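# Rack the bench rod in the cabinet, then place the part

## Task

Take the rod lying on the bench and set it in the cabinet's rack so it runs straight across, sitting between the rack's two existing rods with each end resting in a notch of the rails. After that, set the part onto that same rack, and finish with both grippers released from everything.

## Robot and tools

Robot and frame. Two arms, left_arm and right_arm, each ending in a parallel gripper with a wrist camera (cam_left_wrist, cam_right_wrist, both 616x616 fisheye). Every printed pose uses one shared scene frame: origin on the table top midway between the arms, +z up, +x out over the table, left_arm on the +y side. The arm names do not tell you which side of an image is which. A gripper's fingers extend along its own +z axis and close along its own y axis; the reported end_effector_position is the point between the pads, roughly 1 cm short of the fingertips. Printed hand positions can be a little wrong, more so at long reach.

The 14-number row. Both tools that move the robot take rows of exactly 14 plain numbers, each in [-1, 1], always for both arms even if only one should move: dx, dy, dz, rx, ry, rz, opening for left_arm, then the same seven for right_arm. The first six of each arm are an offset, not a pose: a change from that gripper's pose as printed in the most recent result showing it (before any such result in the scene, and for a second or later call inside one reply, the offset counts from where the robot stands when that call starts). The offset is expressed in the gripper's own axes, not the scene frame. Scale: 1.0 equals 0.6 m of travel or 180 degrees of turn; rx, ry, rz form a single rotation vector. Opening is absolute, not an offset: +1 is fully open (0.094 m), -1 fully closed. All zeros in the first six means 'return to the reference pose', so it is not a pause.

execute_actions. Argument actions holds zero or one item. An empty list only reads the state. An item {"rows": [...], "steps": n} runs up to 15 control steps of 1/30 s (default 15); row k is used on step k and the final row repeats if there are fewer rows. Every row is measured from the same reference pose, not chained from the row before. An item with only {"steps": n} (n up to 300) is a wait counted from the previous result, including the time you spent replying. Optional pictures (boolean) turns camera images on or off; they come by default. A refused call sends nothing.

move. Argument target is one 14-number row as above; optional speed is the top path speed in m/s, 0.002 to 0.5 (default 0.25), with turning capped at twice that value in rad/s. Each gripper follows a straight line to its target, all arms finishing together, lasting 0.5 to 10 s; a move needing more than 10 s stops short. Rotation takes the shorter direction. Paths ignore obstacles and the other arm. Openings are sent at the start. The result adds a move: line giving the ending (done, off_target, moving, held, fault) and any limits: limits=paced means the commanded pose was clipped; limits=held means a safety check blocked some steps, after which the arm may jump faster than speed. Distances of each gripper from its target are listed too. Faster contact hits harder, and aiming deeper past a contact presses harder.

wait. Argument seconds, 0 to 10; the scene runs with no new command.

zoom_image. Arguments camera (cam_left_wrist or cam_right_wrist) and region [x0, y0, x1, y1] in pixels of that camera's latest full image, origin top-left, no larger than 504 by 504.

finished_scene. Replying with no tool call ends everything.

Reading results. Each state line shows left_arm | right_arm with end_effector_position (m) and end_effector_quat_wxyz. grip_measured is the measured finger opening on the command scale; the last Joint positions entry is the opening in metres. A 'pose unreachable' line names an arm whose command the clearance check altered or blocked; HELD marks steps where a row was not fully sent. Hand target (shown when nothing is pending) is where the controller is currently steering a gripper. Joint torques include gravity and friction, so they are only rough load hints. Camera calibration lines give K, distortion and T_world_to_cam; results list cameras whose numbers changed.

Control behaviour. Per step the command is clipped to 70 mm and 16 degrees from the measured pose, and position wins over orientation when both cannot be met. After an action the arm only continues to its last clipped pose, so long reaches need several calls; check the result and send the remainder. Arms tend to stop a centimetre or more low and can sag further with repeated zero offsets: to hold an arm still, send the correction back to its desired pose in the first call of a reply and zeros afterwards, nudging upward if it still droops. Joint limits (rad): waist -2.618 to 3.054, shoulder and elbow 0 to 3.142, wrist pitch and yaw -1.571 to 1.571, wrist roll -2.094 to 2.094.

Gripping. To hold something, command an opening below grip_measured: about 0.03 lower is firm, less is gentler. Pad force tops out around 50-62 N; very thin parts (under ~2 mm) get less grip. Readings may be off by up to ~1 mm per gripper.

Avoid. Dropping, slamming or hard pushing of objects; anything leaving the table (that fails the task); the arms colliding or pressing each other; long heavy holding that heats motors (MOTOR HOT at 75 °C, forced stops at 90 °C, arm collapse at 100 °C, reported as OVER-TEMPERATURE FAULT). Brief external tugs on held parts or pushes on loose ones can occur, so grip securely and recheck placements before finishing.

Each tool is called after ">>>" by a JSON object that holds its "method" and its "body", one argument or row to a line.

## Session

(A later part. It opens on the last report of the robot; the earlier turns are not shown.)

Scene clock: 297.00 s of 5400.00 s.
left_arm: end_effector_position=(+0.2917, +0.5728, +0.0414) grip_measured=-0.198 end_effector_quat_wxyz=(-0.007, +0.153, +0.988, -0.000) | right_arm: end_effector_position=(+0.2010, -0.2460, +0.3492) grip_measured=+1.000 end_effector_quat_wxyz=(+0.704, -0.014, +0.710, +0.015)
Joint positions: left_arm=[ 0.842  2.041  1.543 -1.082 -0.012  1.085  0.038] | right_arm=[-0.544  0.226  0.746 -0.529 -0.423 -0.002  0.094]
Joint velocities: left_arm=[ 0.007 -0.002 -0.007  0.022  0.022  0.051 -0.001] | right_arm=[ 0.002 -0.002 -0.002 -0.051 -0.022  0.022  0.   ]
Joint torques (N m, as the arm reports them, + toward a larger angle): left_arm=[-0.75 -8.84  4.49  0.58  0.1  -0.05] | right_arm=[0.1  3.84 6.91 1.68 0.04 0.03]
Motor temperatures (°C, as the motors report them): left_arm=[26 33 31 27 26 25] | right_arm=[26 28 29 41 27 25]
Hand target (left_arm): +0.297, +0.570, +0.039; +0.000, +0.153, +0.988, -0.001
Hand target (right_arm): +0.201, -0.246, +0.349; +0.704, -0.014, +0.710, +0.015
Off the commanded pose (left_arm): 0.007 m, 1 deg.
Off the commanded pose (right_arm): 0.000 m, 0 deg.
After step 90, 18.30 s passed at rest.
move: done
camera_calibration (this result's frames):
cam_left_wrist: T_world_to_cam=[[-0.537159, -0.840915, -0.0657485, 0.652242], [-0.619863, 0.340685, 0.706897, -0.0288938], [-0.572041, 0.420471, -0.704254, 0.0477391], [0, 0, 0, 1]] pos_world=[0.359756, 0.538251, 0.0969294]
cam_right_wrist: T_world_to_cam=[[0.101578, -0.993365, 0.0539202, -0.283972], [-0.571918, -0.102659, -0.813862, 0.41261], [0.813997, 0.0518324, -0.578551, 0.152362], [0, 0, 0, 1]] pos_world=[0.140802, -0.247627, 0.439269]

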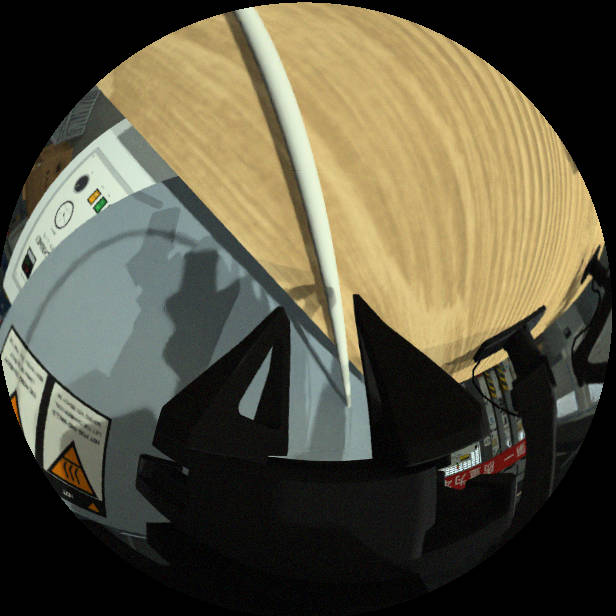

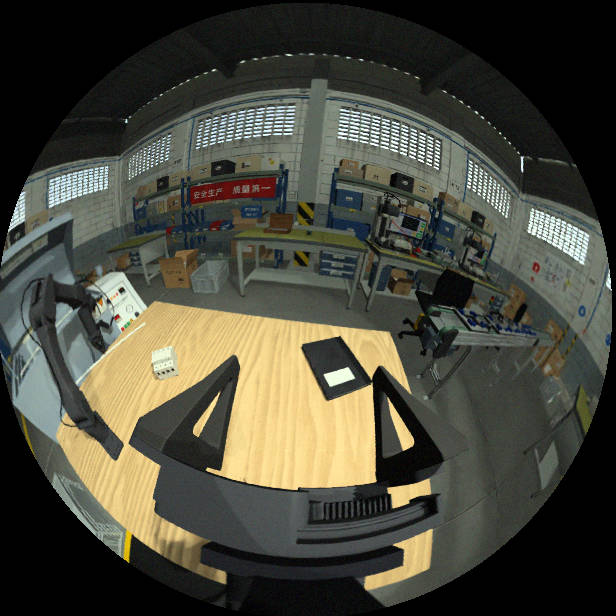

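>>> {"method": "move", "body": {
  "target": [-0.005,-0.009,0.055,0,0,0,-0.2, 0,0,0,0,0,0,1],
  "speed": 0.03
}}

Scene clock: 306.53 s of 5400.00 s.
left_arm: end_effector_position=(+0.2888, +0.5700, +0.0167) grip_measured=-0.198 end_effector_quat_wxyz=(-0.009, +0.152, +0.988, -0.002) | right_arm: end_effector_position=(+0.2010, -0.2460, +0.3492) grip_measured=+1.000 end_effector_quat_wxyz=(+0.704, -0.014, +0.710, +0.015)
Joint positions: left_arm=[ 0.842  2.057  1.465 -0.992 -0.012  1.082  0.038] | right_arm=[-0.544  0.226  0.746 -0.529 -0.423 -0.002  0.094]
Joint velocities: left_arm=[ 0.007  0.002  0.007 -0.066 -0.007 -0.037 -0.001] | right_arm=[ 0.002 -0.007 -0.007 -0.051 -0.081 -0.022  0.   ]
Joint torques (N m, as the arm reports them, + toward a larger angle): left_arm=[-0.85 -8.2   3.28  0.73 -0.04 -0.08] | right_arm=[-0.12  4.07  6.98  1.66  0.04  0.06]
Motor temperatures (°C, as the motors report them): left_arm=[26 33 30 27 26 25] | right_arm=[26 28 29 41 27 25]
Hand target (left_arm): +0.292, +0.567, +0.008; -0.008, +0.153, +0.988, -0.001
Hand target (right_arm): +0.201, -0.246, +0.349; +0.704, -0.014, +0.710, +0.015
Off the commanded pose (left_arm): 0.010 m, 0 deg.
Off the commanded pose (right_arm): 0.000 m, 0 deg.
After step 90, 5.20 s passed at rest.
move: done
camera_calibration (this result's frames):
cam_left_wrist: T_world_to_cam=[[-0.535089, -0.842478, -0.0625314, 0.646938], [-0.618853, 0.340516, 0.707863, -0.0125149], [-0.575066, 0.417467, -0.703577, 0.0324217], [0, 0, 0, 1]] pos_world=[0.357069, 0.535758, 0.0721239]
cam_right_wrist: T_world_to_cam=[[0.101578, -0.993365, 0.0539202, -0.283972], [-0.571918, -0.102659, -0.813862, 0.41261], [0.813997, 0.0518324, -0.578551, 0.152362], [0, 0, 0, 1]] pos_world=[0.140802, -0.247627, 0.439269]

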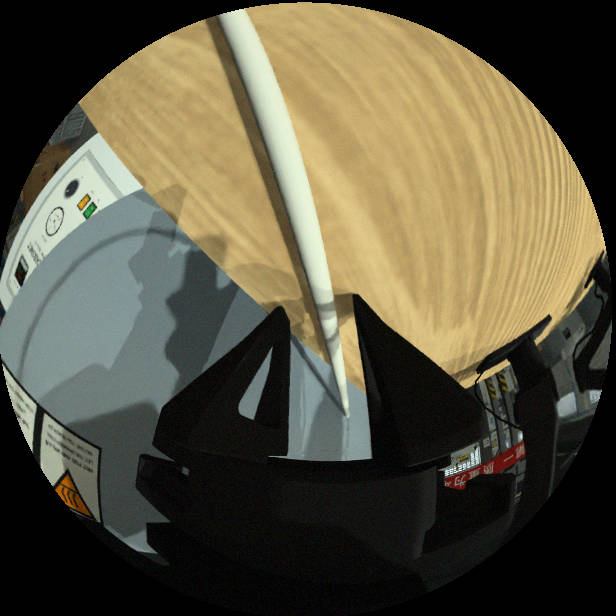

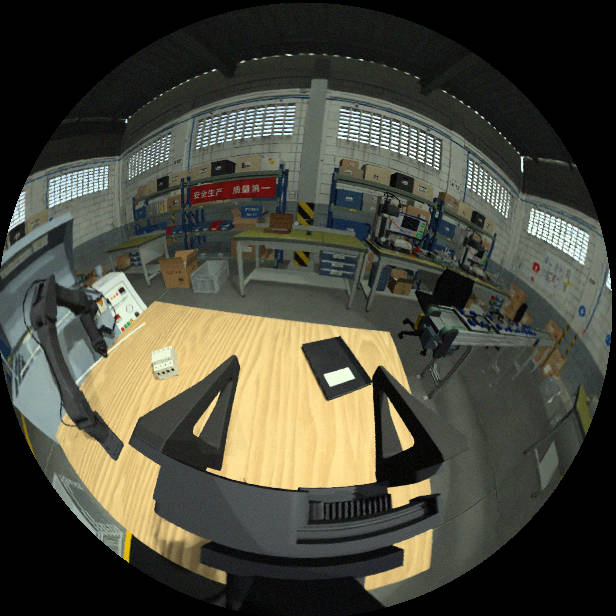

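>>> {"method": "move", "body": {
  "target": [0,0,0.02,0,0,0,-0.2, 0,0,0,0,0,0,1],
  "speed": 0.02
}}

>>> {"method": "move", "body": {
  "target": [0,0,0.005,0,0,0,-0.9, 0,0,0,0,0,0,1],
  "speed": 0.02
}}

Scene clock: 313.70 s of 5400.00 s.
left_arm: end_effector_position=(+0.2906, +0.5720, +0.0166) grip_measured=-0.198 end_effector_quat_wxyz=(-0.006, +0.151, +0.988, +0.003) | right_arm: end_effector_position=(+0.2010, -0.2460, +0.3492) grip_measured=+1.000 end_effector_quat_wxyz=(+0.704, -0.014, +0.710, +0.015)
Joint positions: left_arm=[ 0.842  2.057  1.465 -0.981 -0.013  1.082  0.038] | right_arm=[-0.544  0.226  0.746 -0.529 -0.423 -0.002  0.094]
Joint velocities: left_arm=[-0.002 -0.022 -0.017 -0.007 -0.037  0.051  0.001] | right_arm=[-0.002 -0.002  0.002 -0.022  0.022 -0.066  0.   ]
Joint torques (N m, as the arm reports them, + toward a larger angle): left_arm=[ 0.01 -7.79  2.79  0.69 -0.03  0.02] | right_arm=[-0.04  4.03  6.96  1.67  0.   -0.02]
Motor temperatures (°C, as the motors report them): left_arm=[26 33 30 27 26 25] | right_arm=[26 28 29 41 27 25]
Hand target (left_arm): +0.288, +0.570, +0.005; -0.009, +0.152, +0.988, -0.002
Hand target (right_arm): +0.201, -0.246, +0.349; +0.704, -0.014, +0.710, +0.015
Off the commanded pose (left_arm): 0.012 m, 1 deg.
Off the commanded pose (right_arm): 0.000 m, 0 deg.
After step 90, 3.23 s passed at rest.
move: off_target (left_arm)
camera_calibration (this result's frames):
cam_left_wrist: T_world_to_cam=[[-0.534292, -0.842134, -0.073091, 0.649297], [-0.623982, 0.334594, 0.706183, -0.00715145], [-0.570244, 0.422915, -0.704247, 0.0281156], [0, 0, 0, 1]] pos_world=[0.358485, 0.537297, 0.0723083]
cam_right_wrist: T_world_to_cam=[[0.101578, -0.993365, 0.0539202, -0.283972], [-0.571918, -0.102659, -0.813862, 0.41261], [0.813997, 0.0518324, -0.578551, 0.152362], [0, 0, 0, 1]] pos_world=[0.140802, -0.247627, 0.439269]

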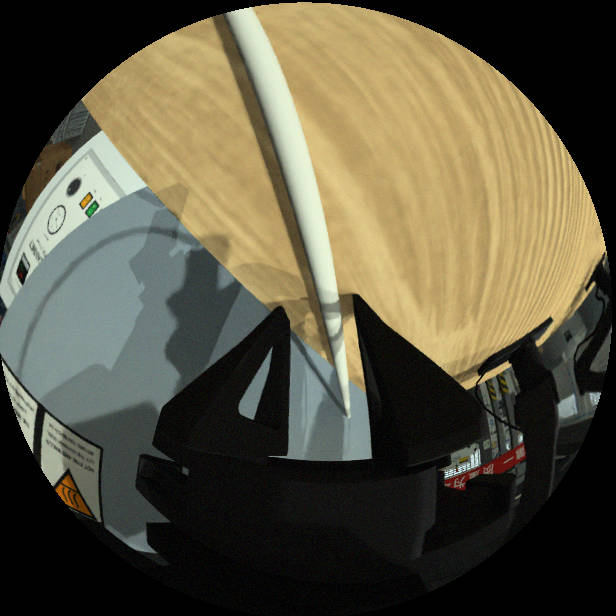

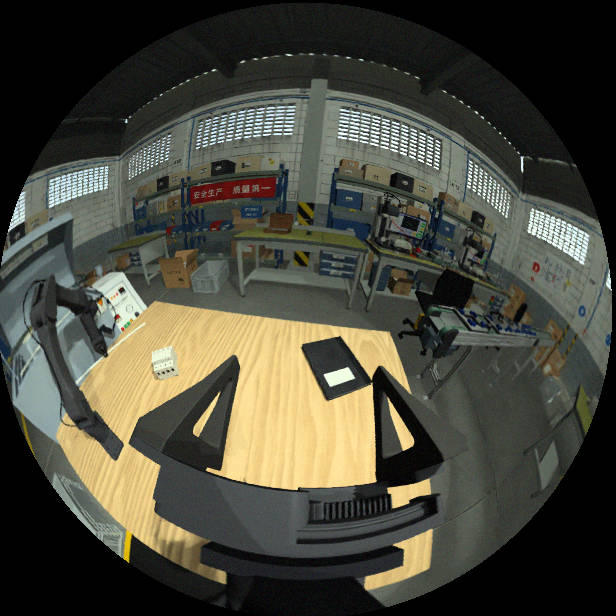

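Scene clock: 314.40 s of 5400.00 s.
left_arm: end_effector_position=(+0.2908, +0.5727, +0.0166) grip_measured=-0.816 end_effector_quat_wxyz=(-0.006, +0.151, +0.988, +0.005) | right_arm: end_effector_position=(+0.2010, -0.2460, +0.3492) grip_measured=+1.000 end_effector_quat_wxyz=(+0.704, -0.014, +0.710, +0.015)
Joint positions: left_arm=[ 0.842  2.057  1.465 -0.978 -0.015  1.081  0.009] | right_arm=[-0.544  0.226  0.746 -0.529 -0.423 -0.002  0.094]
Joint velocities: left_arm=[ 0.002 -0.007 -0.012  0.007  0.037  0.051 -0.001] | right_arm=[ 0.002 -0.022 -0.007  0.037 -0.051 -0.007  0.   ]
Joint torques (N m, as the arm reports them, + toward a larger angle): left_arm=[-0.05 -8.57  4.48  0.53 -0.03  0.02] | right_arm=[ 0.    4.18  6.96  1.66 -0.02  0.  ]
Motor temperatures (°C, as the motors report them): left_arm=[26 33 30 27 26 25] | right_arm=[26 28 29 41 27 25]
Hand target (left_arm): +0.290, +0.572, +0.014; -0.006, +0.151, +0.988, +0.003
Hand target (right_arm): +0.201, -0.246, +0.349; +0.704, -0.014, +0.710, +0.015
Off the commanded pose (left_arm): 0.003 m, 0 deg.
Off the commanded pose (right_arm): 0.000 m, 0 deg.
move: done
camera_calibration (this result's frames):
cam_left_wrist: T_world_to_cam=[[-0.533628, -0.842278, -0.0762107, 0.649975], [-0.624449, 0.331637, 0.707164, -0.00547808], [-0.570354, 0.424952, -0.702931, 0.0267487], [0, 0, 0, 1]] pos_world=[0.358681, 0.53791, 0.0722115]
cam_right_wrist: T_world_to_cam=[[0.101578, -0.993365, 0.0539202, -0.283972], [-0.571918, -0.102659, -0.813862, 0.41261], [0.813997, 0.0518324, -0.578551, 0.152362], [0, 0, 0, 1]] pos_world=[0.140802, -0.247627, 0.439269]

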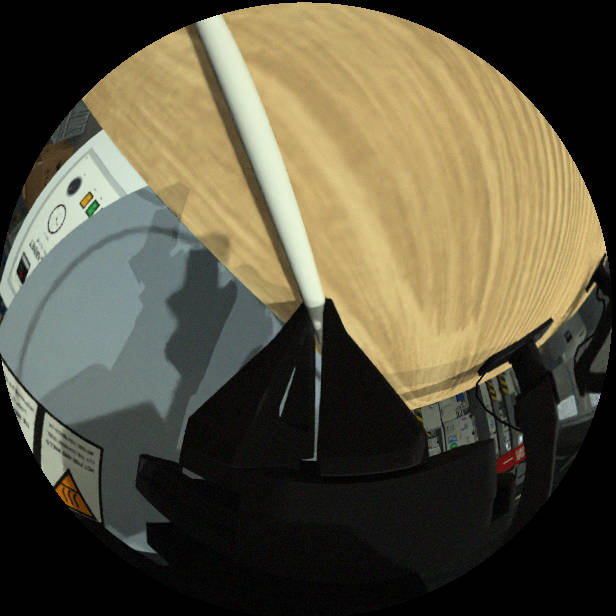

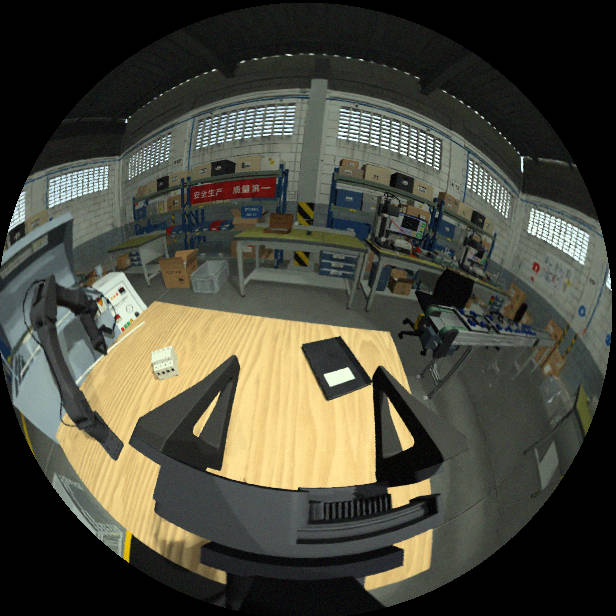

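>>> {"method": "move", "body": {
  "target": [0.065,-0.0725,-0.225,0,0,-0.097,-0.9, 0,0,0,0,0,0,1],
  "speed": 0.08
}}

Scene clock: 323.17 s of 5400.00 s.
left_arm: end_effector_position=(+0.2462, +0.5382, +0.1374) grip_measured=-0.816 end_effector_quat_wxyz=(-0.014, +0.010, +1.000, -0.004) | right_arm: end_effector_position=(+0.2010, -0.2460, +0.3492) grip_measured=+1.000 end_effector_quat_wxyz=(+0.704, -0.014, +0.710, +0.015)
Joint positions: left_arm=[ 0.863  1.794  1.593 -1.393 -0.015  0.818  0.009] | right_arm=[-0.544  0.226  0.746 -0.529 -0.423 -0.002  0.094]
Joint velocities: left_arm=[ 0.002 -0.007 -0.002 -0.037  0.051  0.022  0.   ] | right_arm=[-0.007  0.007 -0.007 -0.11  -0.007 -0.037  0.   ]
Joint torques (N m, as the arm reports them, + toward a larger angle): left_arm=[ 0.73 -8.61  7.53  0.23 -0.06 -0.08] | right_arm=[0.06 4.05 6.95 1.65 0.01 0.03]
Motor temperatures (°C, as the motors report them): left_arm=[26 34 30 27 26 25] | right_arm=[26 28 29 41 27 25]
Hand target (left_arm): +0.243, +0.540, +0.152; -0.005, -0.000, +1.000, +0.006
Hand target (right_arm): +0.201, -0.246, +0.349; +0.704, -0.014, +0.710, +0.015
Off the commanded pose (left_arm): 0.015 m, 2 deg.
Off the commanded pose (right_arm): 0.000 m, 0 deg.
After step 90, 3.33 s passed at rest.
move: off_target (left_arm)
camera_calibration (this result's frames):
cam_left_wrist: T_world_to_cam=[[-0.277083, -0.959093, -0.0580204, 0.603486], [-0.681858, 0.153727, 0.715148, 0.00151244], [-0.676974, 0.237717, -0.69656, 0.22704], [0, 0, 0, 1]] pos_world=[0.321947, 0.524595, 0.19208]
cam_right_wrist: T_world_to_cam=[[0.101578, -0.993365, 0.0539202, -0.283972], [-0.571918, -0.102659, -0.813862, 0.41261], [0.813997, 0.0518324, -0.578551, 0.152362], [0, 0, 0, 1]] pos_world=[0.140802, -0.247627, 0.439269]

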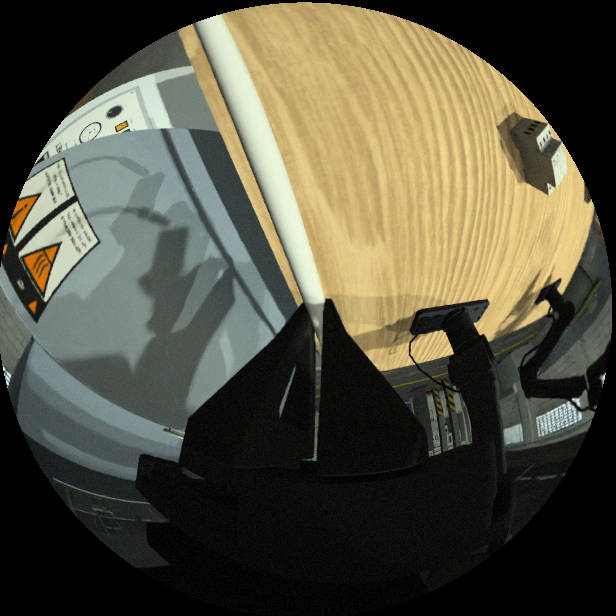

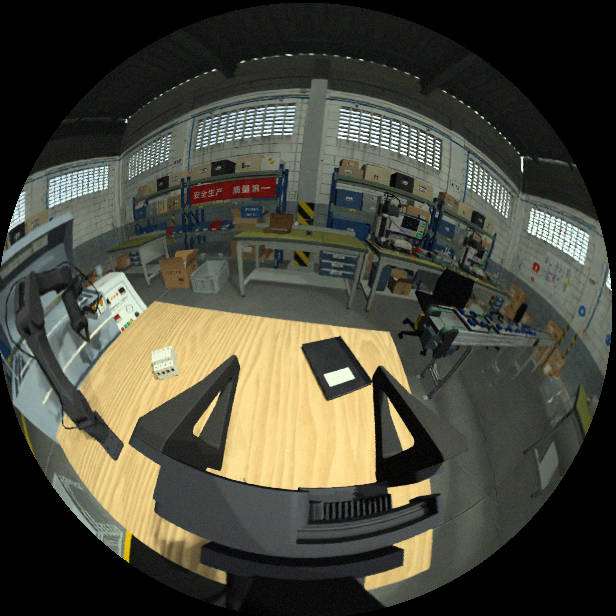

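>>> {"method": "move", "body": {
  "target": [0.143,0.07,-0.288,-0.197,-0.007,-0.009,-0.9, 0,0,0,0,0,0,1],
  "speed": 0.08
}}

Scene clock: 336.30 s of 5400.00 s.
left_arm: end_effector_position=(+0.1746, +0.5798, +0.2943) grip_measured=-0.816 end_effector_quat_wxyz=(-0.005, +0.012, +0.961, +0.275) | right_arm: end_effector_position=(+0.2010, -0.2460, +0.3492) grip_measured=+1.000 end_effector_quat_wxyz=(+0.704, -0.014, +0.710, +0.015)
Joint positions: left_arm=[ 0.933  1.459  1.751 -1.42  -0.351  0.974  0.009] | right_arm=[-0.544  0.226  0.746 -0.529 -0.423 -0.002  0.094]
Joint velocities: left_arm=[ 0.017 -0.017 -0.022  0.051 -0.022 -0.037 -0.001] | right_arm=[-0.007 -0.022  0.012  0.037 -0.051  0.037  0.   ]
Joint torques (N m, as the arm reports them, + toward a larger angle): left_arm=[ 0.71 -5.77  7.64  1.19 -0.39  0.06] | right_arm=[ 0.1   3.97  6.83  1.65 -0.01  0.01]
Motor temperatures (°C, as the motors report them): left_arm=[26 34 32 27 26 25] | right_arm=[26 28 29 41 27 25]
Hand target (left_arm): +0.169, +0.582, +0.313; +0.005, +0.003, +0.953, +0.302
Hand target (right_arm): +0.201, -0.246, +0.349; +0.704, -0.014, +0.710, +0.015
Off the commanded pose (left_arm): 0.020 m, 3 deg.
Off the commanded pose (right_arm): 0.000 m, 0 deg.
After step 90, 5.90 s passed at rest.
move: off_target (left_arm)
camera_calibration (this result's frames):
cam_left_wrist: T_world_to_cam=[[-0.281928, -0.774025, -0.566923, 0.675997], [-0.698212, -0.239751, 0.674552, 0.0770907], [-0.65804, 0.586007, -0.472841, 0.00690514], [0, 0, 0, 1]] pos_world=[0.248952, 0.537675, 0.334501]
cam_right_wrist: T_world_to_cam=[[0.101578, -0.993365, 0.0539202, -0.283972], [-0.571918, -0.102659, -0.813862, 0.41261], [0.813997, 0.0518324, -0.578551, 0.152362], [0, 0, 0, 1]] pos_world=[0.140802, -0.247627, 0.439269]

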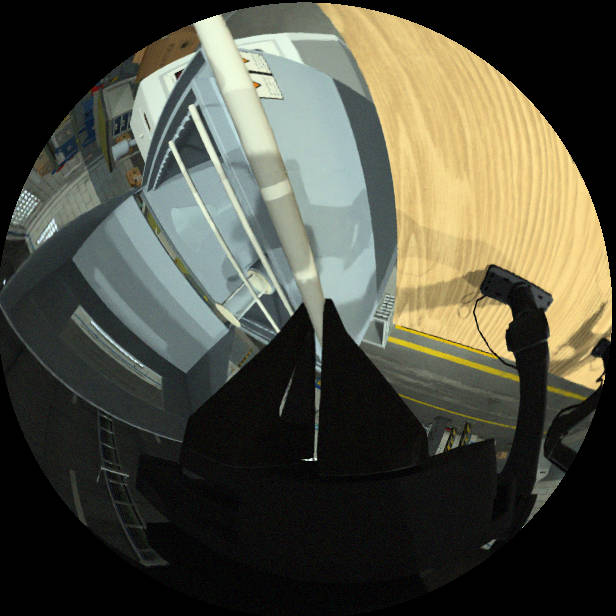

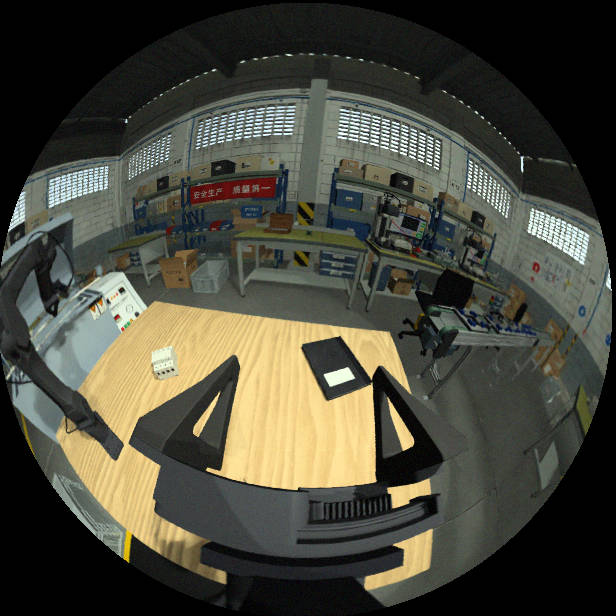

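>>> {"method": "move", "body": {
  "target": [0.067,0.37,0.192,-0.0725,0,-0.008,-0.9, 0,0,0,0,0,0,1],
  "speed": 0.08
}}

Scene clock: 355.53 s of 5400.00 s.
left_arm: end_effector_position=(+0.1469, +0.8318, +0.3060) grip_measured=-0.816 end_effector_quat_wxyz=(-0.002, +0.005, +0.926, +0.378) | right_arm: end_effector_position=(+0.2010, -0.2460, +0.3492) grip_measured=+1.000 end_effector_quat_wxyz=(+0.704, -0.014, +0.710, +0.015)
Joint positions: left_arm=[ 1.334  2.184  2.581 -1.215 -0.21   1.364  0.009] | right_arm=[-0.544  0.226  0.746 -0.529 -0.423 -0.002  0.094]
Joint velocities: left_arm=[-0.012  0.017  0.061 -0.139  0.007  0.007  0.   ] | right_arm=[-0.012  0.012  0.007 -0.081  0.022 -0.007  0.   ]
Joint torques (N m, as the arm reports them, + toward a larger angle): left_arm=[  0.53 -10.37   8.02   1.45  -0.06   0.09] | right_arm=[0.13 4.06 6.91 1.68 0.02 0.03]
Motor temperatures (°C, as the motors report them): left_arm=[26 32 32 28 26 25] | right_arm=[26 28 30 42 27 25]
Hand target (left_arm): +0.143, +0.830, +0.318; +0.000, +0.004, +0.922, +0.388
Hand target (right_arm): +0.201, -0.246, +0.349; +0.704, -0.014, +0.710, +0.015
Off the commanded pose (left_arm): 0.011 m, 1 deg.
Off the commanded pose (right_arm): 0.000 m, 0 deg.
After step 90, 12.73 s passed at rest.
move: off_target (left_arm)
camera_calibration (this result's frames):
cam_left_wrist: T_world_to_cam=[[-0.267721, -0.635782, -0.723952, 0.800829], [-0.702047, -0.385891, 0.598513, 0.255664], [-0.65989, 0.668483, -0.343038, -0.261573], [0, 0, 0, 1]] pos_world=[0.221277, 0.782668, 0.337014]
cam_right_wrist: T_world_to_cam=[[0.101578, -0.993365, 0.0539202, -0.283972], [-0.571918, -0.102659, -0.813862, 0.41261], [0.813997, 0.0518324, -0.578551, 0.152362], [0, 0, 0, 1]] pos_world=[0.140802, -0.247627, 0.439269]

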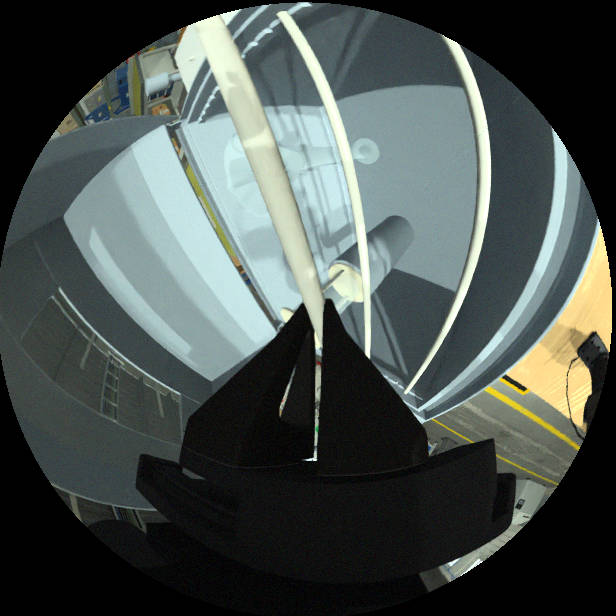

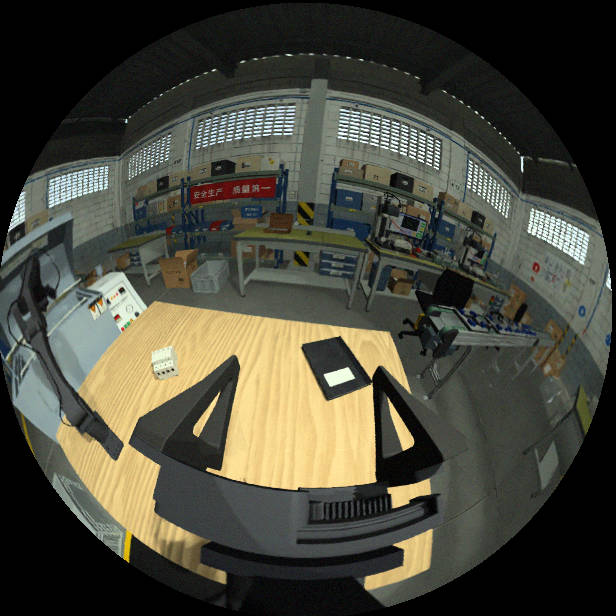

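>>> {"method": "move", "body": {
  "target": [-0.03,-0.095,0.092,0,0,0,-0.9, 0,0,0,0,0,0,1],
  "speed": 0.05
}}

Scene clock: 380.33 s of 5400.00 s.
left_arm: end_effector_position=(+0.1563, +0.8281, +0.2069) grip_measured=-0.816 end_effector_quat_wxyz=(-0.014, +0.011, +0.937, +0.349) | right_arm: end_effector_position=(+0.2010, -0.2460, +0.3492) grip_measured=+1.000 end_effector_quat_wxyz=(+0.704, -0.014, +0.710, +0.015)
Joint positions: left_arm=[ 1.308  2.032  1.955 -0.812 -0.23   1.349  0.009] | right_arm=[-0.544  0.226  0.746 -0.529 -0.423 -0.002  0.094]
Joint velocities: left_arm=[-0.002 -0.007 -0.027  0.037  0.022 -0.037 -0.   ] | right_arm=[-0.017 -0.017  0.012  0.022  0.037  0.051  0.   ]
Joint torques (N m, as the arm reports them, + toward a larger angle): left_arm=[ -0.81 -12.02   5.89   1.64  -0.18  -0.13] | right_arm=[0.19 4.09 6.92 1.64 0.01 0.01]
Motor temperatures (°C, as the motors report them): left_arm=[26 37 32 29 26 25] | right_arm=[26 28 30 42 27 25]
Hand target (left_arm): +0.162, +0.830, +0.226; -0.002, +0.005, +0.926, +0.377
Hand target (right_arm): +0.201, -0.246, +0.349; +0.704, -0.014, +0.710, +0.015
Off the commanded pose (left_arm): 0.021 m, 4 deg.
Off the commanded pose (right_arm): 0.000 m, 0 deg.
After step 90, 19.90 s passed at rest.
move: off_target (left_arm)
camera_calibration (this result's frames):
cam_left_wrist: T_world_to_cam=[[-0.287252, -0.678473, -0.676136, 0.757742], [-0.686192, -0.346739, 0.639462, 0.276734], [-0.668301, 0.647647, -0.365961, -0.26353], [0, 0, 0, 1]] pos_world=[0.231439, 0.780737, 0.238934]
cam_right_wrist: T_world_to_cam=[[0.101578, -0.993365, 0.0539202, -0.283972], [-0.571918, -0.102659, -0.813862, 0.41261], [0.813997, 0.0518324, -0.578551, 0.152362], [0, 0, 0, 1]] pos_world=[0.140802, -0.247627, 0.439269]

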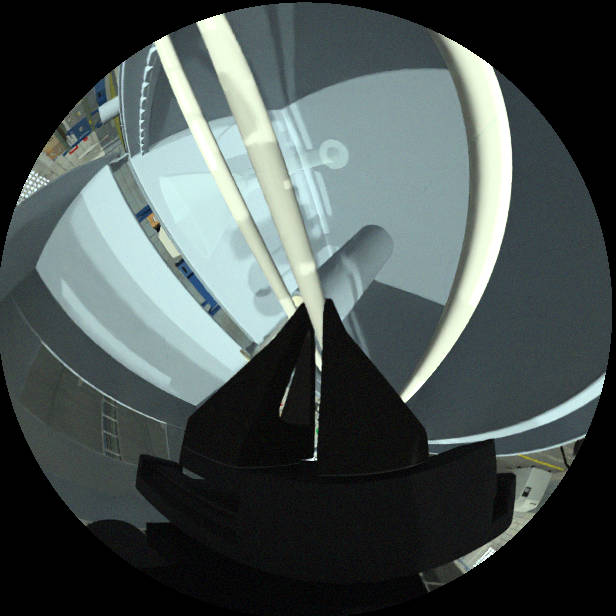

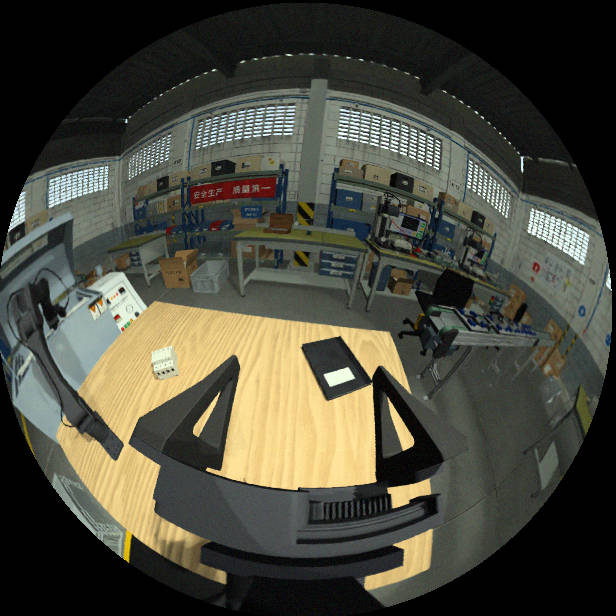

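>>> {"method": "move", "body": {
  "target": [-0.01,0.023,-0.022,-0.02,0,0,-0.9, -0.05,0.827,0.215,-0.33,0,0,1],
  "speed": 0.3
}}

Scene clock: 409.60 s of 5400.00 s.
left_arm: end_effector_position=(+0.1586, +0.8282, +0.2077) grip_measured=-0.816 end_effector_quat_wxyz=(-0.019, +0.013, +0.935, +0.353) | right_arm: end_effector_position=(+0.3020, +0.2620, +0.3563) grip_measured=+1.000 end_effector_quat_wxyz=(+0.594, -0.371, +0.619, +0.357)
Joint positions: left_arm=[ 1.3    2.032  1.954 -0.807 -0.244  1.35   0.009] | right_arm=[ 0.868  1.835  1.567  0.227 -0.05  -0.     0.094]
Joint velocities: left_arm=[ 0.002  0.002 -0.007  0.066 -0.022  0.051 -0.001] | right_arm=[-0.007 -0.002 -0.002 -0.022 -0.11  -0.022  0.   ]
Joint torques (N m, as the arm reports them, + toward a larger angle): left_arm=[ -0.86 -11.76   6.03   1.68  -0.28   0.  ] | right_arm=[-0.92 -8.85 11.61  1.54 -0.04 -0.07]
Motor temperatures (°C, as the motors report them): left_arm=[26 40 32 31 26 25] | right_arm=[26 28 30 43 27 25]
Hand target (left_arm): +0.163, +0.829, +0.225; -0.014, +0.012, +0.926, +0.378
Hand target (right_arm): +0.307, +0.259, +0.366; +0.598, -0.370, +0.615, +0.356
Off the commanded pose (left_arm): 0.019 m, 3 deg.
Off the commanded pose (right_arm): 0.025 m, 2 deg.
After step 90, 23.87 s passed at rest.
move: off_target (left_arm, right_arm); limits=paced
camera_calibration (this result's frames):
cam_left_wrist: T_world_to_cam=[[-0.293677, -0.673374, -0.67847, 0.756293], [-0.68039, -0.351296, 0.643164, 0.279919], [-0.671434, 0.650507, -0.354989, -0.265901], [0, 0, 0, 1]] pos_world=[0.234024, 0.780573, 0.238696]
cam_right_wrist: T_world_to_cam=[[0.908395, -0.414863, 0.0520367, -0.184488], [-0.213752, -0.56775, -0.794966, 0.535257], [0.359346, 0.71102, -0.604418, 0.0216942], [0, 0, 0, 1]] pos_world=[0.274204, 0.211929, 0.448223]

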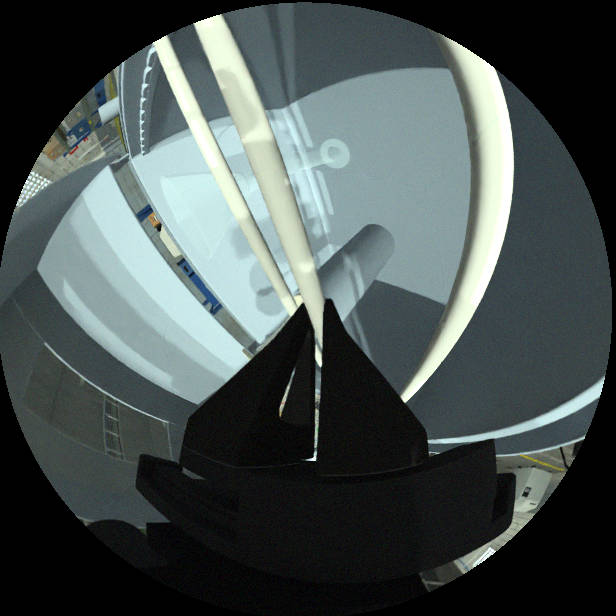

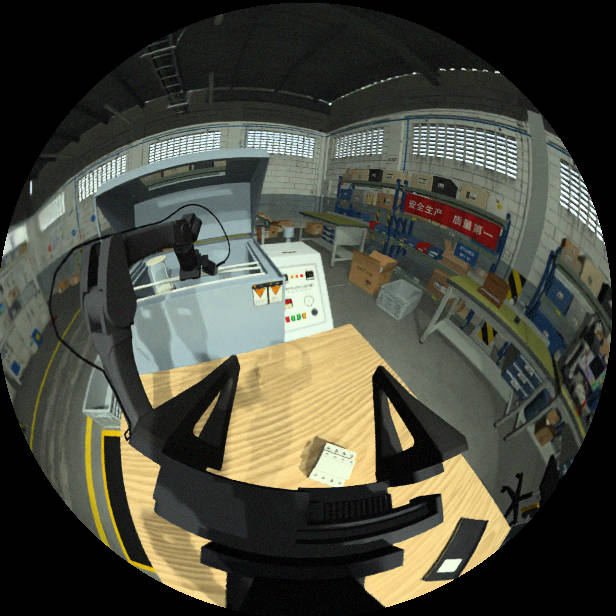

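>>> {"method": "zoom_image", "body": {
  "camera": "cam_right_wrist",
  "region": [120, 230, 300, 310]
}}

Region (120, 230, 300, 310) of cam_right_wrist's 616x616 image, scaled by 2.800, with more detail than that image has.

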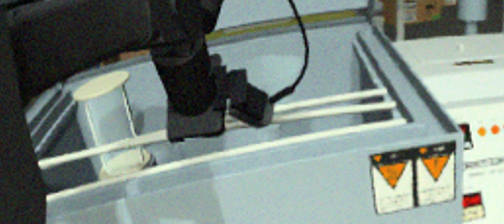

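>>> {"method": "zoom_image", "body": {
  "camera": "cam_left_wrist",
  "region": [100, 10, 260, 170]
}}

Region (100, 10, 260, 170) of cam_left_wrist's 616x616 image, scaled by 3.150, with more detail than that image has.

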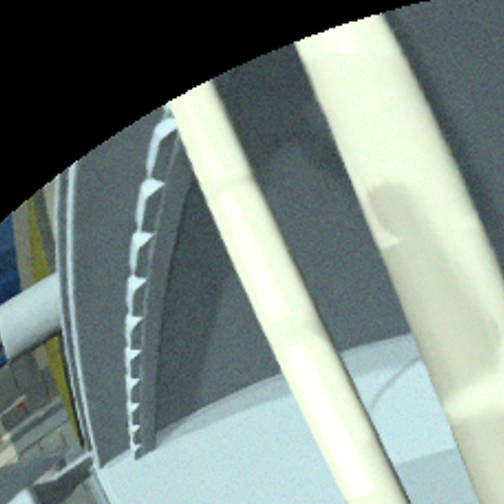

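>>> {"method": "move", "body": {
  "target": [-0.01,0.007,-0.0205,-0.017,-0.014,-0.02,-0.9, 0,0,0,0,0,0,1],
  "speed": 0.02
}}

Scene clock: 439.73 s of 5400.00 s.
left_arm: end_effector_position=(+0.1603, +0.8219, +0.1979) grip_measured=-0.816 end_effector_quat_wxyz=(-0.003, -0.002, +0.937, +0.350) | right_arm: end_effector_position=(+0.3017, +0.2622, +0.3561) grip_measured=+1.000 end_effector_quat_wxyz=(+0.593, -0.371, +0.619, +0.357)
Joint positions: left_arm=[ 1.3    2.001  1.873 -0.757 -0.223  1.312  0.009] | right_arm=[ 0.868  1.835  1.567  0.226 -0.052 -0.     0.094]
Joint velocities: left_arm=[-0.002  0.007 -0.002  0.051 -0.037  0.051 -0.001] | right_arm=[ 0.007  0.012  0.027  0.037  0.051 -0.095  0.   ]
Joint torques (N m, as the arm reports them, + toward a larger angle): left_arm=[ -0.48 -12.21   6.1    1.66  -0.07  -0.16] | right_arm=[ 0.08 -8.86  9.27  1.75  0.03  0.04]
Motor temperatures (°C, as the motors report them): left_arm=[26 42 32 32 26 25] | right_arm=[26 35 34 43 27 25]
Hand target (left_arm): +0.165, +0.823, +0.219; +0.014, -0.008, +0.926, +0.377
Hand target (right_arm): +0.302, +0.262, +0.356; +0.594, -0.371, +0.619, +0.357
Off the commanded pose (left_arm): 0.022 m, 4 deg.
Off the commanded pose (right_arm): 0.000 m, 0 deg.
After step 90, 24.57 s passed at rest.
move: off_target (left_arm)
camera_calibration (this result's frames):
cam_left_wrist: T_world_to_cam=[[-0.25618, -0.68126, -0.685753, 0.747864], [-0.700197, -0.358303, 0.61753, 0.299203], [-0.666406, 0.638361, -0.385226, -0.249048], [0, 0, 0, 1]] pos_world=[0.235122, 0.775677, 0.232143]
cam_right_wrist: T_world_to_cam=[[0.909207, -0.413099, 0.0518731, -0.184788], [-0.213034, -0.568644, -0.794519, 0.534987], [0.357713, 0.711332, -0.60502, 0.022206], [0, 0, 0, 1]] pos_world=[0.274038, 0.212086, 0.448078]

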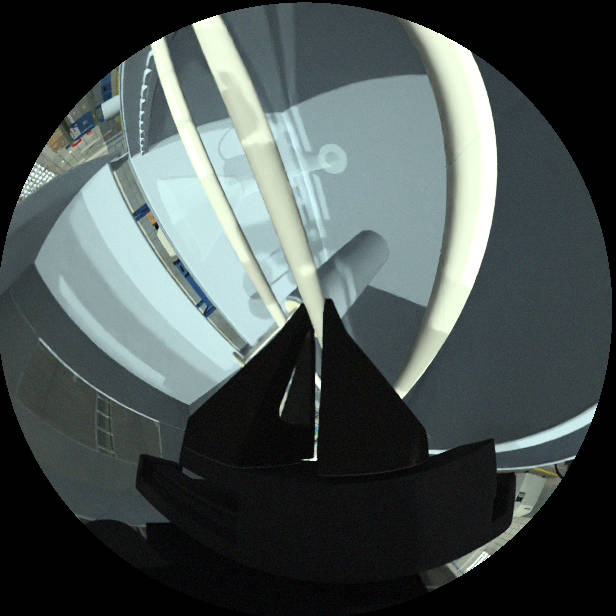

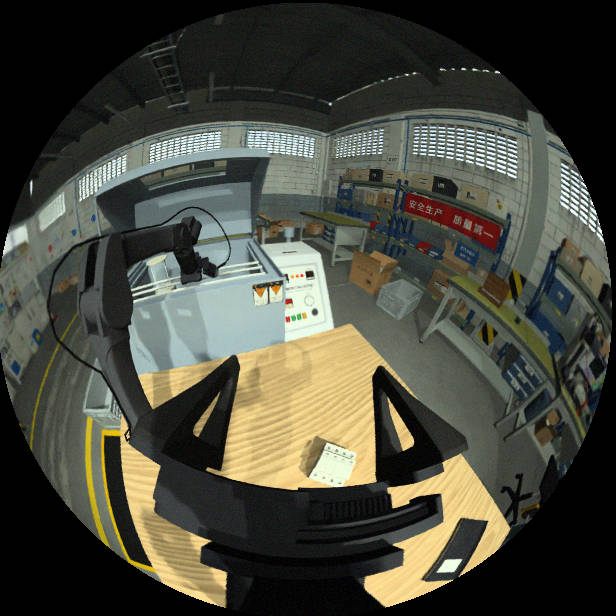

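>>> {"method": "zoom_image", "body": {
  "camera": "cam_right_wrist",
  "region": [120, 240, 290, 310]
}}

Region (120, 240, 290, 310) of cam_right_wrist's 616x616 image, scaled by 2.965, with more detail than that image has; it fills the top 208 rows of this view, and the rest is white.

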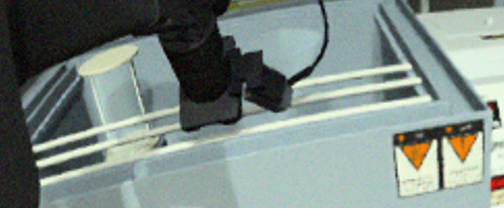

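>>> {"method": "move", "body": {
  "target": [-0.007,0.02,-0.02,-0.018,-0.007,-0.009,-0.9, 0,0,0,0,0,0,1],
  "speed": 0.01
}}

>>> {"method": "move", "body": {
  "target": [0,0.02,-0.02,-0.018,0,0,-0.5, 0,0,0,0,0,0,1],
  "speed": 0.01
}}

Scene clock: 470.23 s of 5400.00 s.
left_arm: end_effector_position=(+0.1609, +0.8237, +0.1959) grip_measured=-0.816 end_effector_quat_wxyz=(-0.001, -0.003, +0.935, +0.354) | right_arm: end_effector_position=(+0.3017, +0.2622, +0.3561) grip_measured=+1.000 end_effector_quat_wxyz=(+0.593, -0.371, +0.619, +0.357)
Joint positions: left_arm=[ 1.3    2.001  1.86  -0.736 -0.223  1.311  0.009] | right_arm=[ 0.868  1.835  1.567  0.226 -0.052 -0.     0.094]
Joint velocities: left_arm=[ 0.002  0.007  0.022 -0.037  0.022  0.007  0.001] | right_arm=[-0.007 -0.012  0.007  0.022  0.066 -0.037  0.   ]
Joint torques (N m, as the arm reports them, + toward a larger angle): left_arm=[ -0.47 -12.11   5.8    1.64  -0.1   -0.16] | right_arm=[ 0.06 -8.9   9.21  1.73  0.01  0.02]
Motor temperatures (°C, as the motors report them): left_arm=[26 43 32 32 26 25] | right_arm=[26 37 33 44 27 25]
Hand target (left_arm): +0.165, +0.823, +0.215; +0.013, -0.010, +0.927, +0.376
Hand target (right_arm): +0.302, +0.262, +0.356; +0.593, -0.371, +0.619, +0.357
Off the commanded pose (left_arm): 0.019 m, 3 deg.
Off the commanded pose (right_arm): 0.000 m, 0 deg.
After step 90, 23.97 s passed at rest.
move: off_target (left_arm)
camera_calibration (this result's frames):
cam_left_wrist: T_world_to_cam=[[-0.252894, -0.676336, -0.69182, 0.744439], [-0.70202, -0.363764, 0.612245, 0.307326], [-0.665742, 0.640504, -0.382807, -0.25288], [0, 0, 0, 1]] pos_world=[0.23566, 0.777256, 0.230055]
cam_right_wrist: T_world_to_cam=[[0.909207, -0.413099, 0.0518731, -0.184788], [-0.213034, -0.568644, -0.794519, 0.534987], [0.357713, 0.711332, -0.60502, 0.022206], [0, 0, 0, 1]] pos_world=[0.274038, 0.212086, 0.448078]

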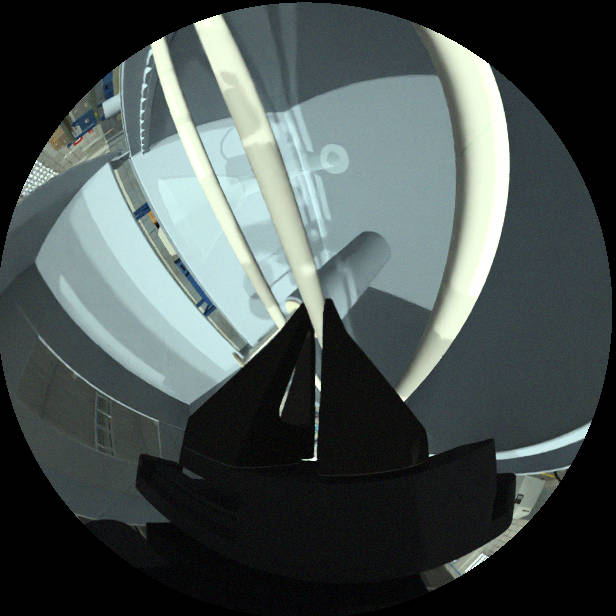

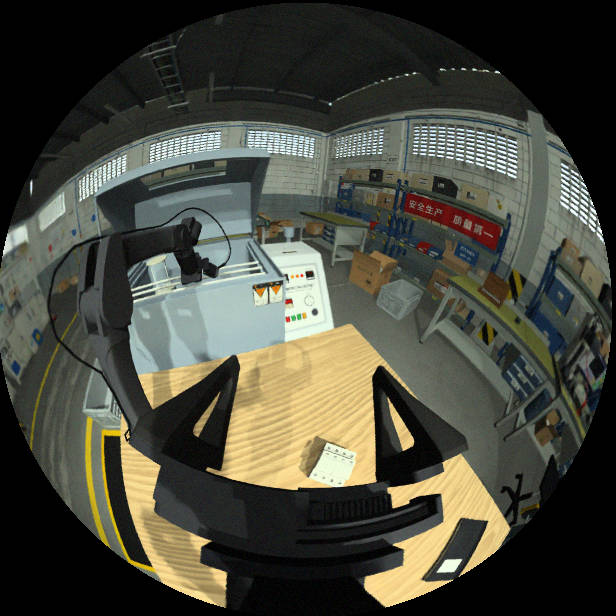

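Scene clock: 473.27 s of 5400.00 s.
left_arm: end_effector_position=(+0.1596, +0.8255, +0.1942) grip_measured=-0.502 end_effector_quat_wxyz=(-0.006, -0.003, +0.934, +0.358) | right_arm: end_effector_position=(+0.3017, +0.2622, +0.3561) grip_measured=+1.000 end_effector_quat_wxyz=(+0.593, -0.371, +0.619, +0.357)
Joint positions: left_arm=[ 1.3    2.001  1.847 -0.717 -0.234  1.316  0.023] | right_arm=[ 0.868  1.835  1.567  0.226 -0.052 -0.     0.094]
Joint velocities: left_arm=[-0.007  0.012 -0.002 -0.007  0.007 -0.007 -0.   ] | right_arm=[-0.002  0.002 -0.012 -0.11   0.051  0.022  0.   ]
Joint torques (N m, as the arm reports them, + toward a larger angle): left_arm=[ -0.42 -12.13   5.84   1.61  -0.22   0.04] | right_arm=[ 0.01 -8.89  9.22  1.73 -0.01  0.03]
Motor temperatures (°C, as the motors report them): left_arm=[26 43 32 32 26 25] | right_arm=[26 37 33 44 27 25]
Hand target (left_arm): +0.161, +0.825, +0.213; -0.001, -0.002, +0.925, +0.380
Hand target (right_arm): +0.302, +0.262, +0.356; +0.593, -0.371, +0.619, +0.357
Off the commanded pose (left_arm): 0.019 m, 3 deg.
Off the commanded pose (right_arm): 0.000 m, 0 deg.
move: off_target (left_arm)
camera_calibration (this result's frames):
cam_left_wrist: T_world_to_cam=[[-0.256856, -0.670801, -0.695738, 0.741019], [-0.695475, -0.371576, 0.615017, 0.312945], [-0.671073, 0.641839, -0.371084, -0.2581], [0, 0, 0, 1]] pos_world=[0.234776, 0.779017, 0.227311]
cam_right_wrist: T_world_to_cam=[[0.909207, -0.413099, 0.0518731, -0.184788], [-0.213034, -0.568644, -0.794519, 0.534987], [0.357713, 0.711332, -0.60502, 0.022206], [0, 0, 0, 1]] pos_world=[0.274038, 0.212086, 0.448078]

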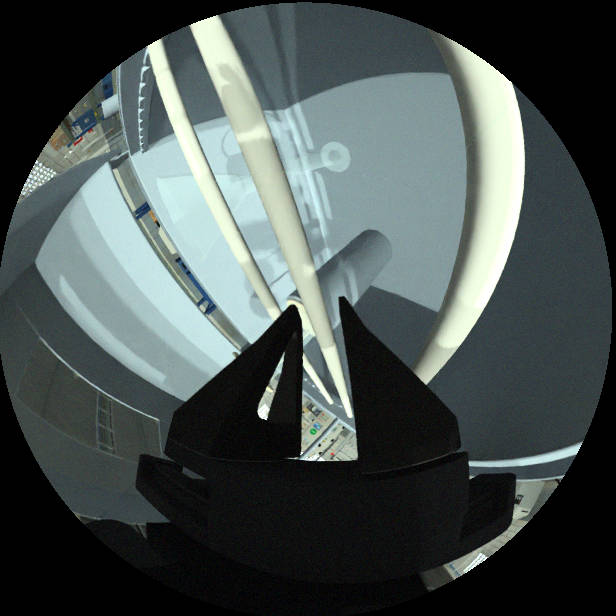

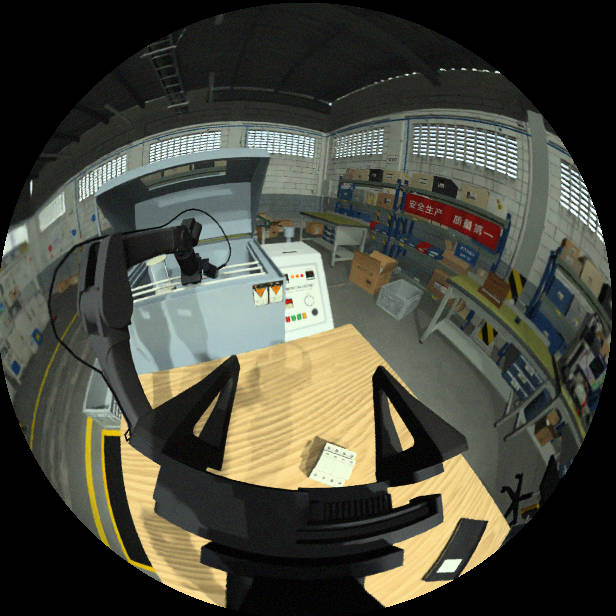

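>>> {"method": "move", "body": {
  "target": [0,0.06,-0.24,0,0,0,-0.5, 0,-0.245,-0.81,0.33,0,0,1],
  "speed": 0.2
}}

Scene clock: 483.60 s of 5400.00 s.
left_arm: end_effector_position=(+0.1615, +0.7597, +0.3144) grip_measured=-0.502 end_effector_quat_wxyz=(-0.009, +0.001, +0.937, +0.350) | right_arm: end_effector_position=(+0.2151, -0.2387, +0.3622) grip_measured=+1.000 end_effector_quat_wxyz=(+0.691, -0.015, +0.723, +0.011)
Joint positions: left_arm=[ 1.236  1.935  2.277 -1.243 -0.273  1.269  0.023] | right_arm=[-0.088  0.337  0.824 -0.533  0.038 -0.004  0.094]
Joint velocities: left_arm=[-0.017  0.002  0.007 -0.007 -0.081  0.095 -0.001] | right_arm=[-0.076  0.012  0.007 -0.007 -0.066  0.022  0.   ]
Joint torques (N m, as the arm reports them, + toward a larger angle): left_arm=[-0.81 -8.68  7.64  1.24 -0.24 -0.12] | right_arm=[-0.96  2.36  9.47  1.56 -0.11 -0.1 ]
Motor temperatures (°C, as the motors report them): left_arm=[26 43 32 32 26 25] | right_arm=[26 36 33 44 27 25]
Hand target (left_arm): +0.164, +0.755, +0.325; -0.005, -0.003, +0.934, +0.358
Hand target (right_arm): +0.206, -0.239, +0.372; +0.700, -0.020, +0.714, +0.011
Off the commanded pose (left_arm): 0.012 m, 1 deg.
Off the commanded pose (right_arm): 0.018 m, 2 deg.
After step 90, 3.27 s passed at rest.
move: off_target (left_arm, right_arm)
camera_calibration (this result's frames):
cam_left_wrist: T_world_to_cam=[[-0.265162, -0.681716, -0.681874, 0.786308], [-0.691328, -0.358548, 0.627303, 0.2015], [-0.672127, 0.637736, -0.376216, -0.165056], [0, 0, 0, 1]] pos_world=[0.236863, 0.713548, 0.347665]
cam_right_wrist: T_world_to_cam=[[0.0988495, -0.993379, 0.0585419, -0.279903], [-0.601935, -0.106537, -0.791406, 0.429356], [0.792403, 0.0429917, -0.608481, 0.161406], [0, 0, 0, 1]] pos_world=[0.158214, -0.239247, 0.454393]

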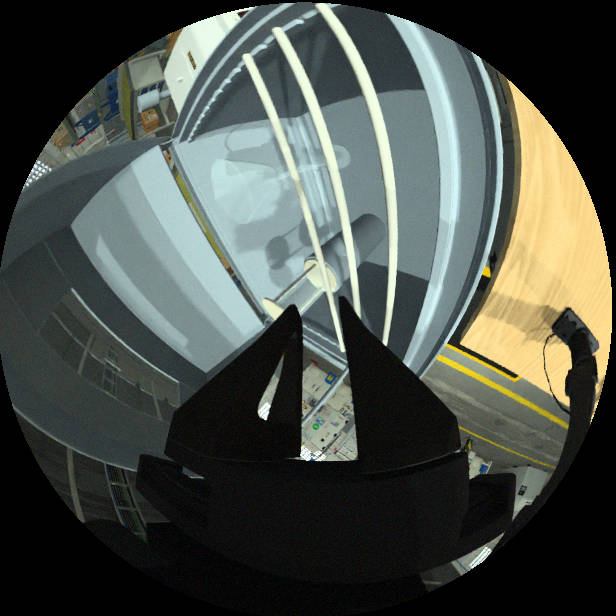

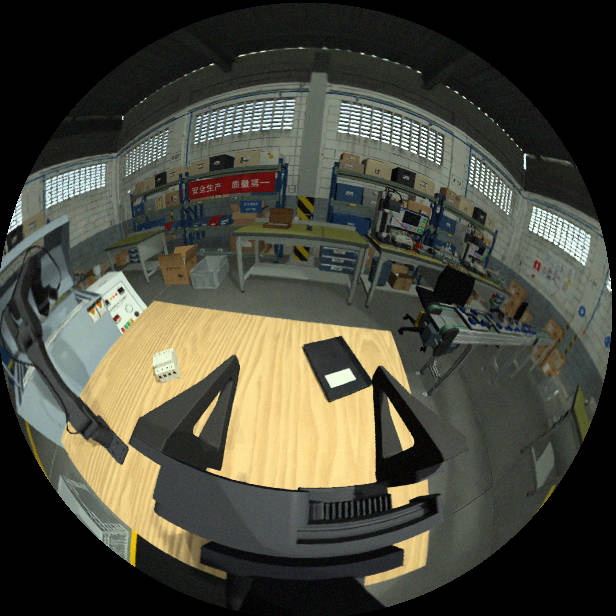

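>>> {"method": "zoom_image", "body": {
  "camera": "cam_left_wrist",
  "region": [180, 0, 380, 140]
}}

Region (180, 0, 380, 140) of cam_left_wrist's 616x616 image, scaled by 2.520, with more detail than that image has; it fills the top 353 rows of this view, and the rest is white.

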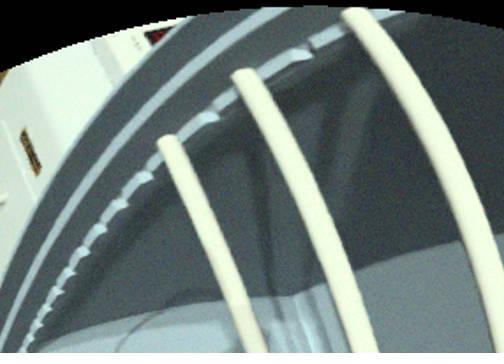

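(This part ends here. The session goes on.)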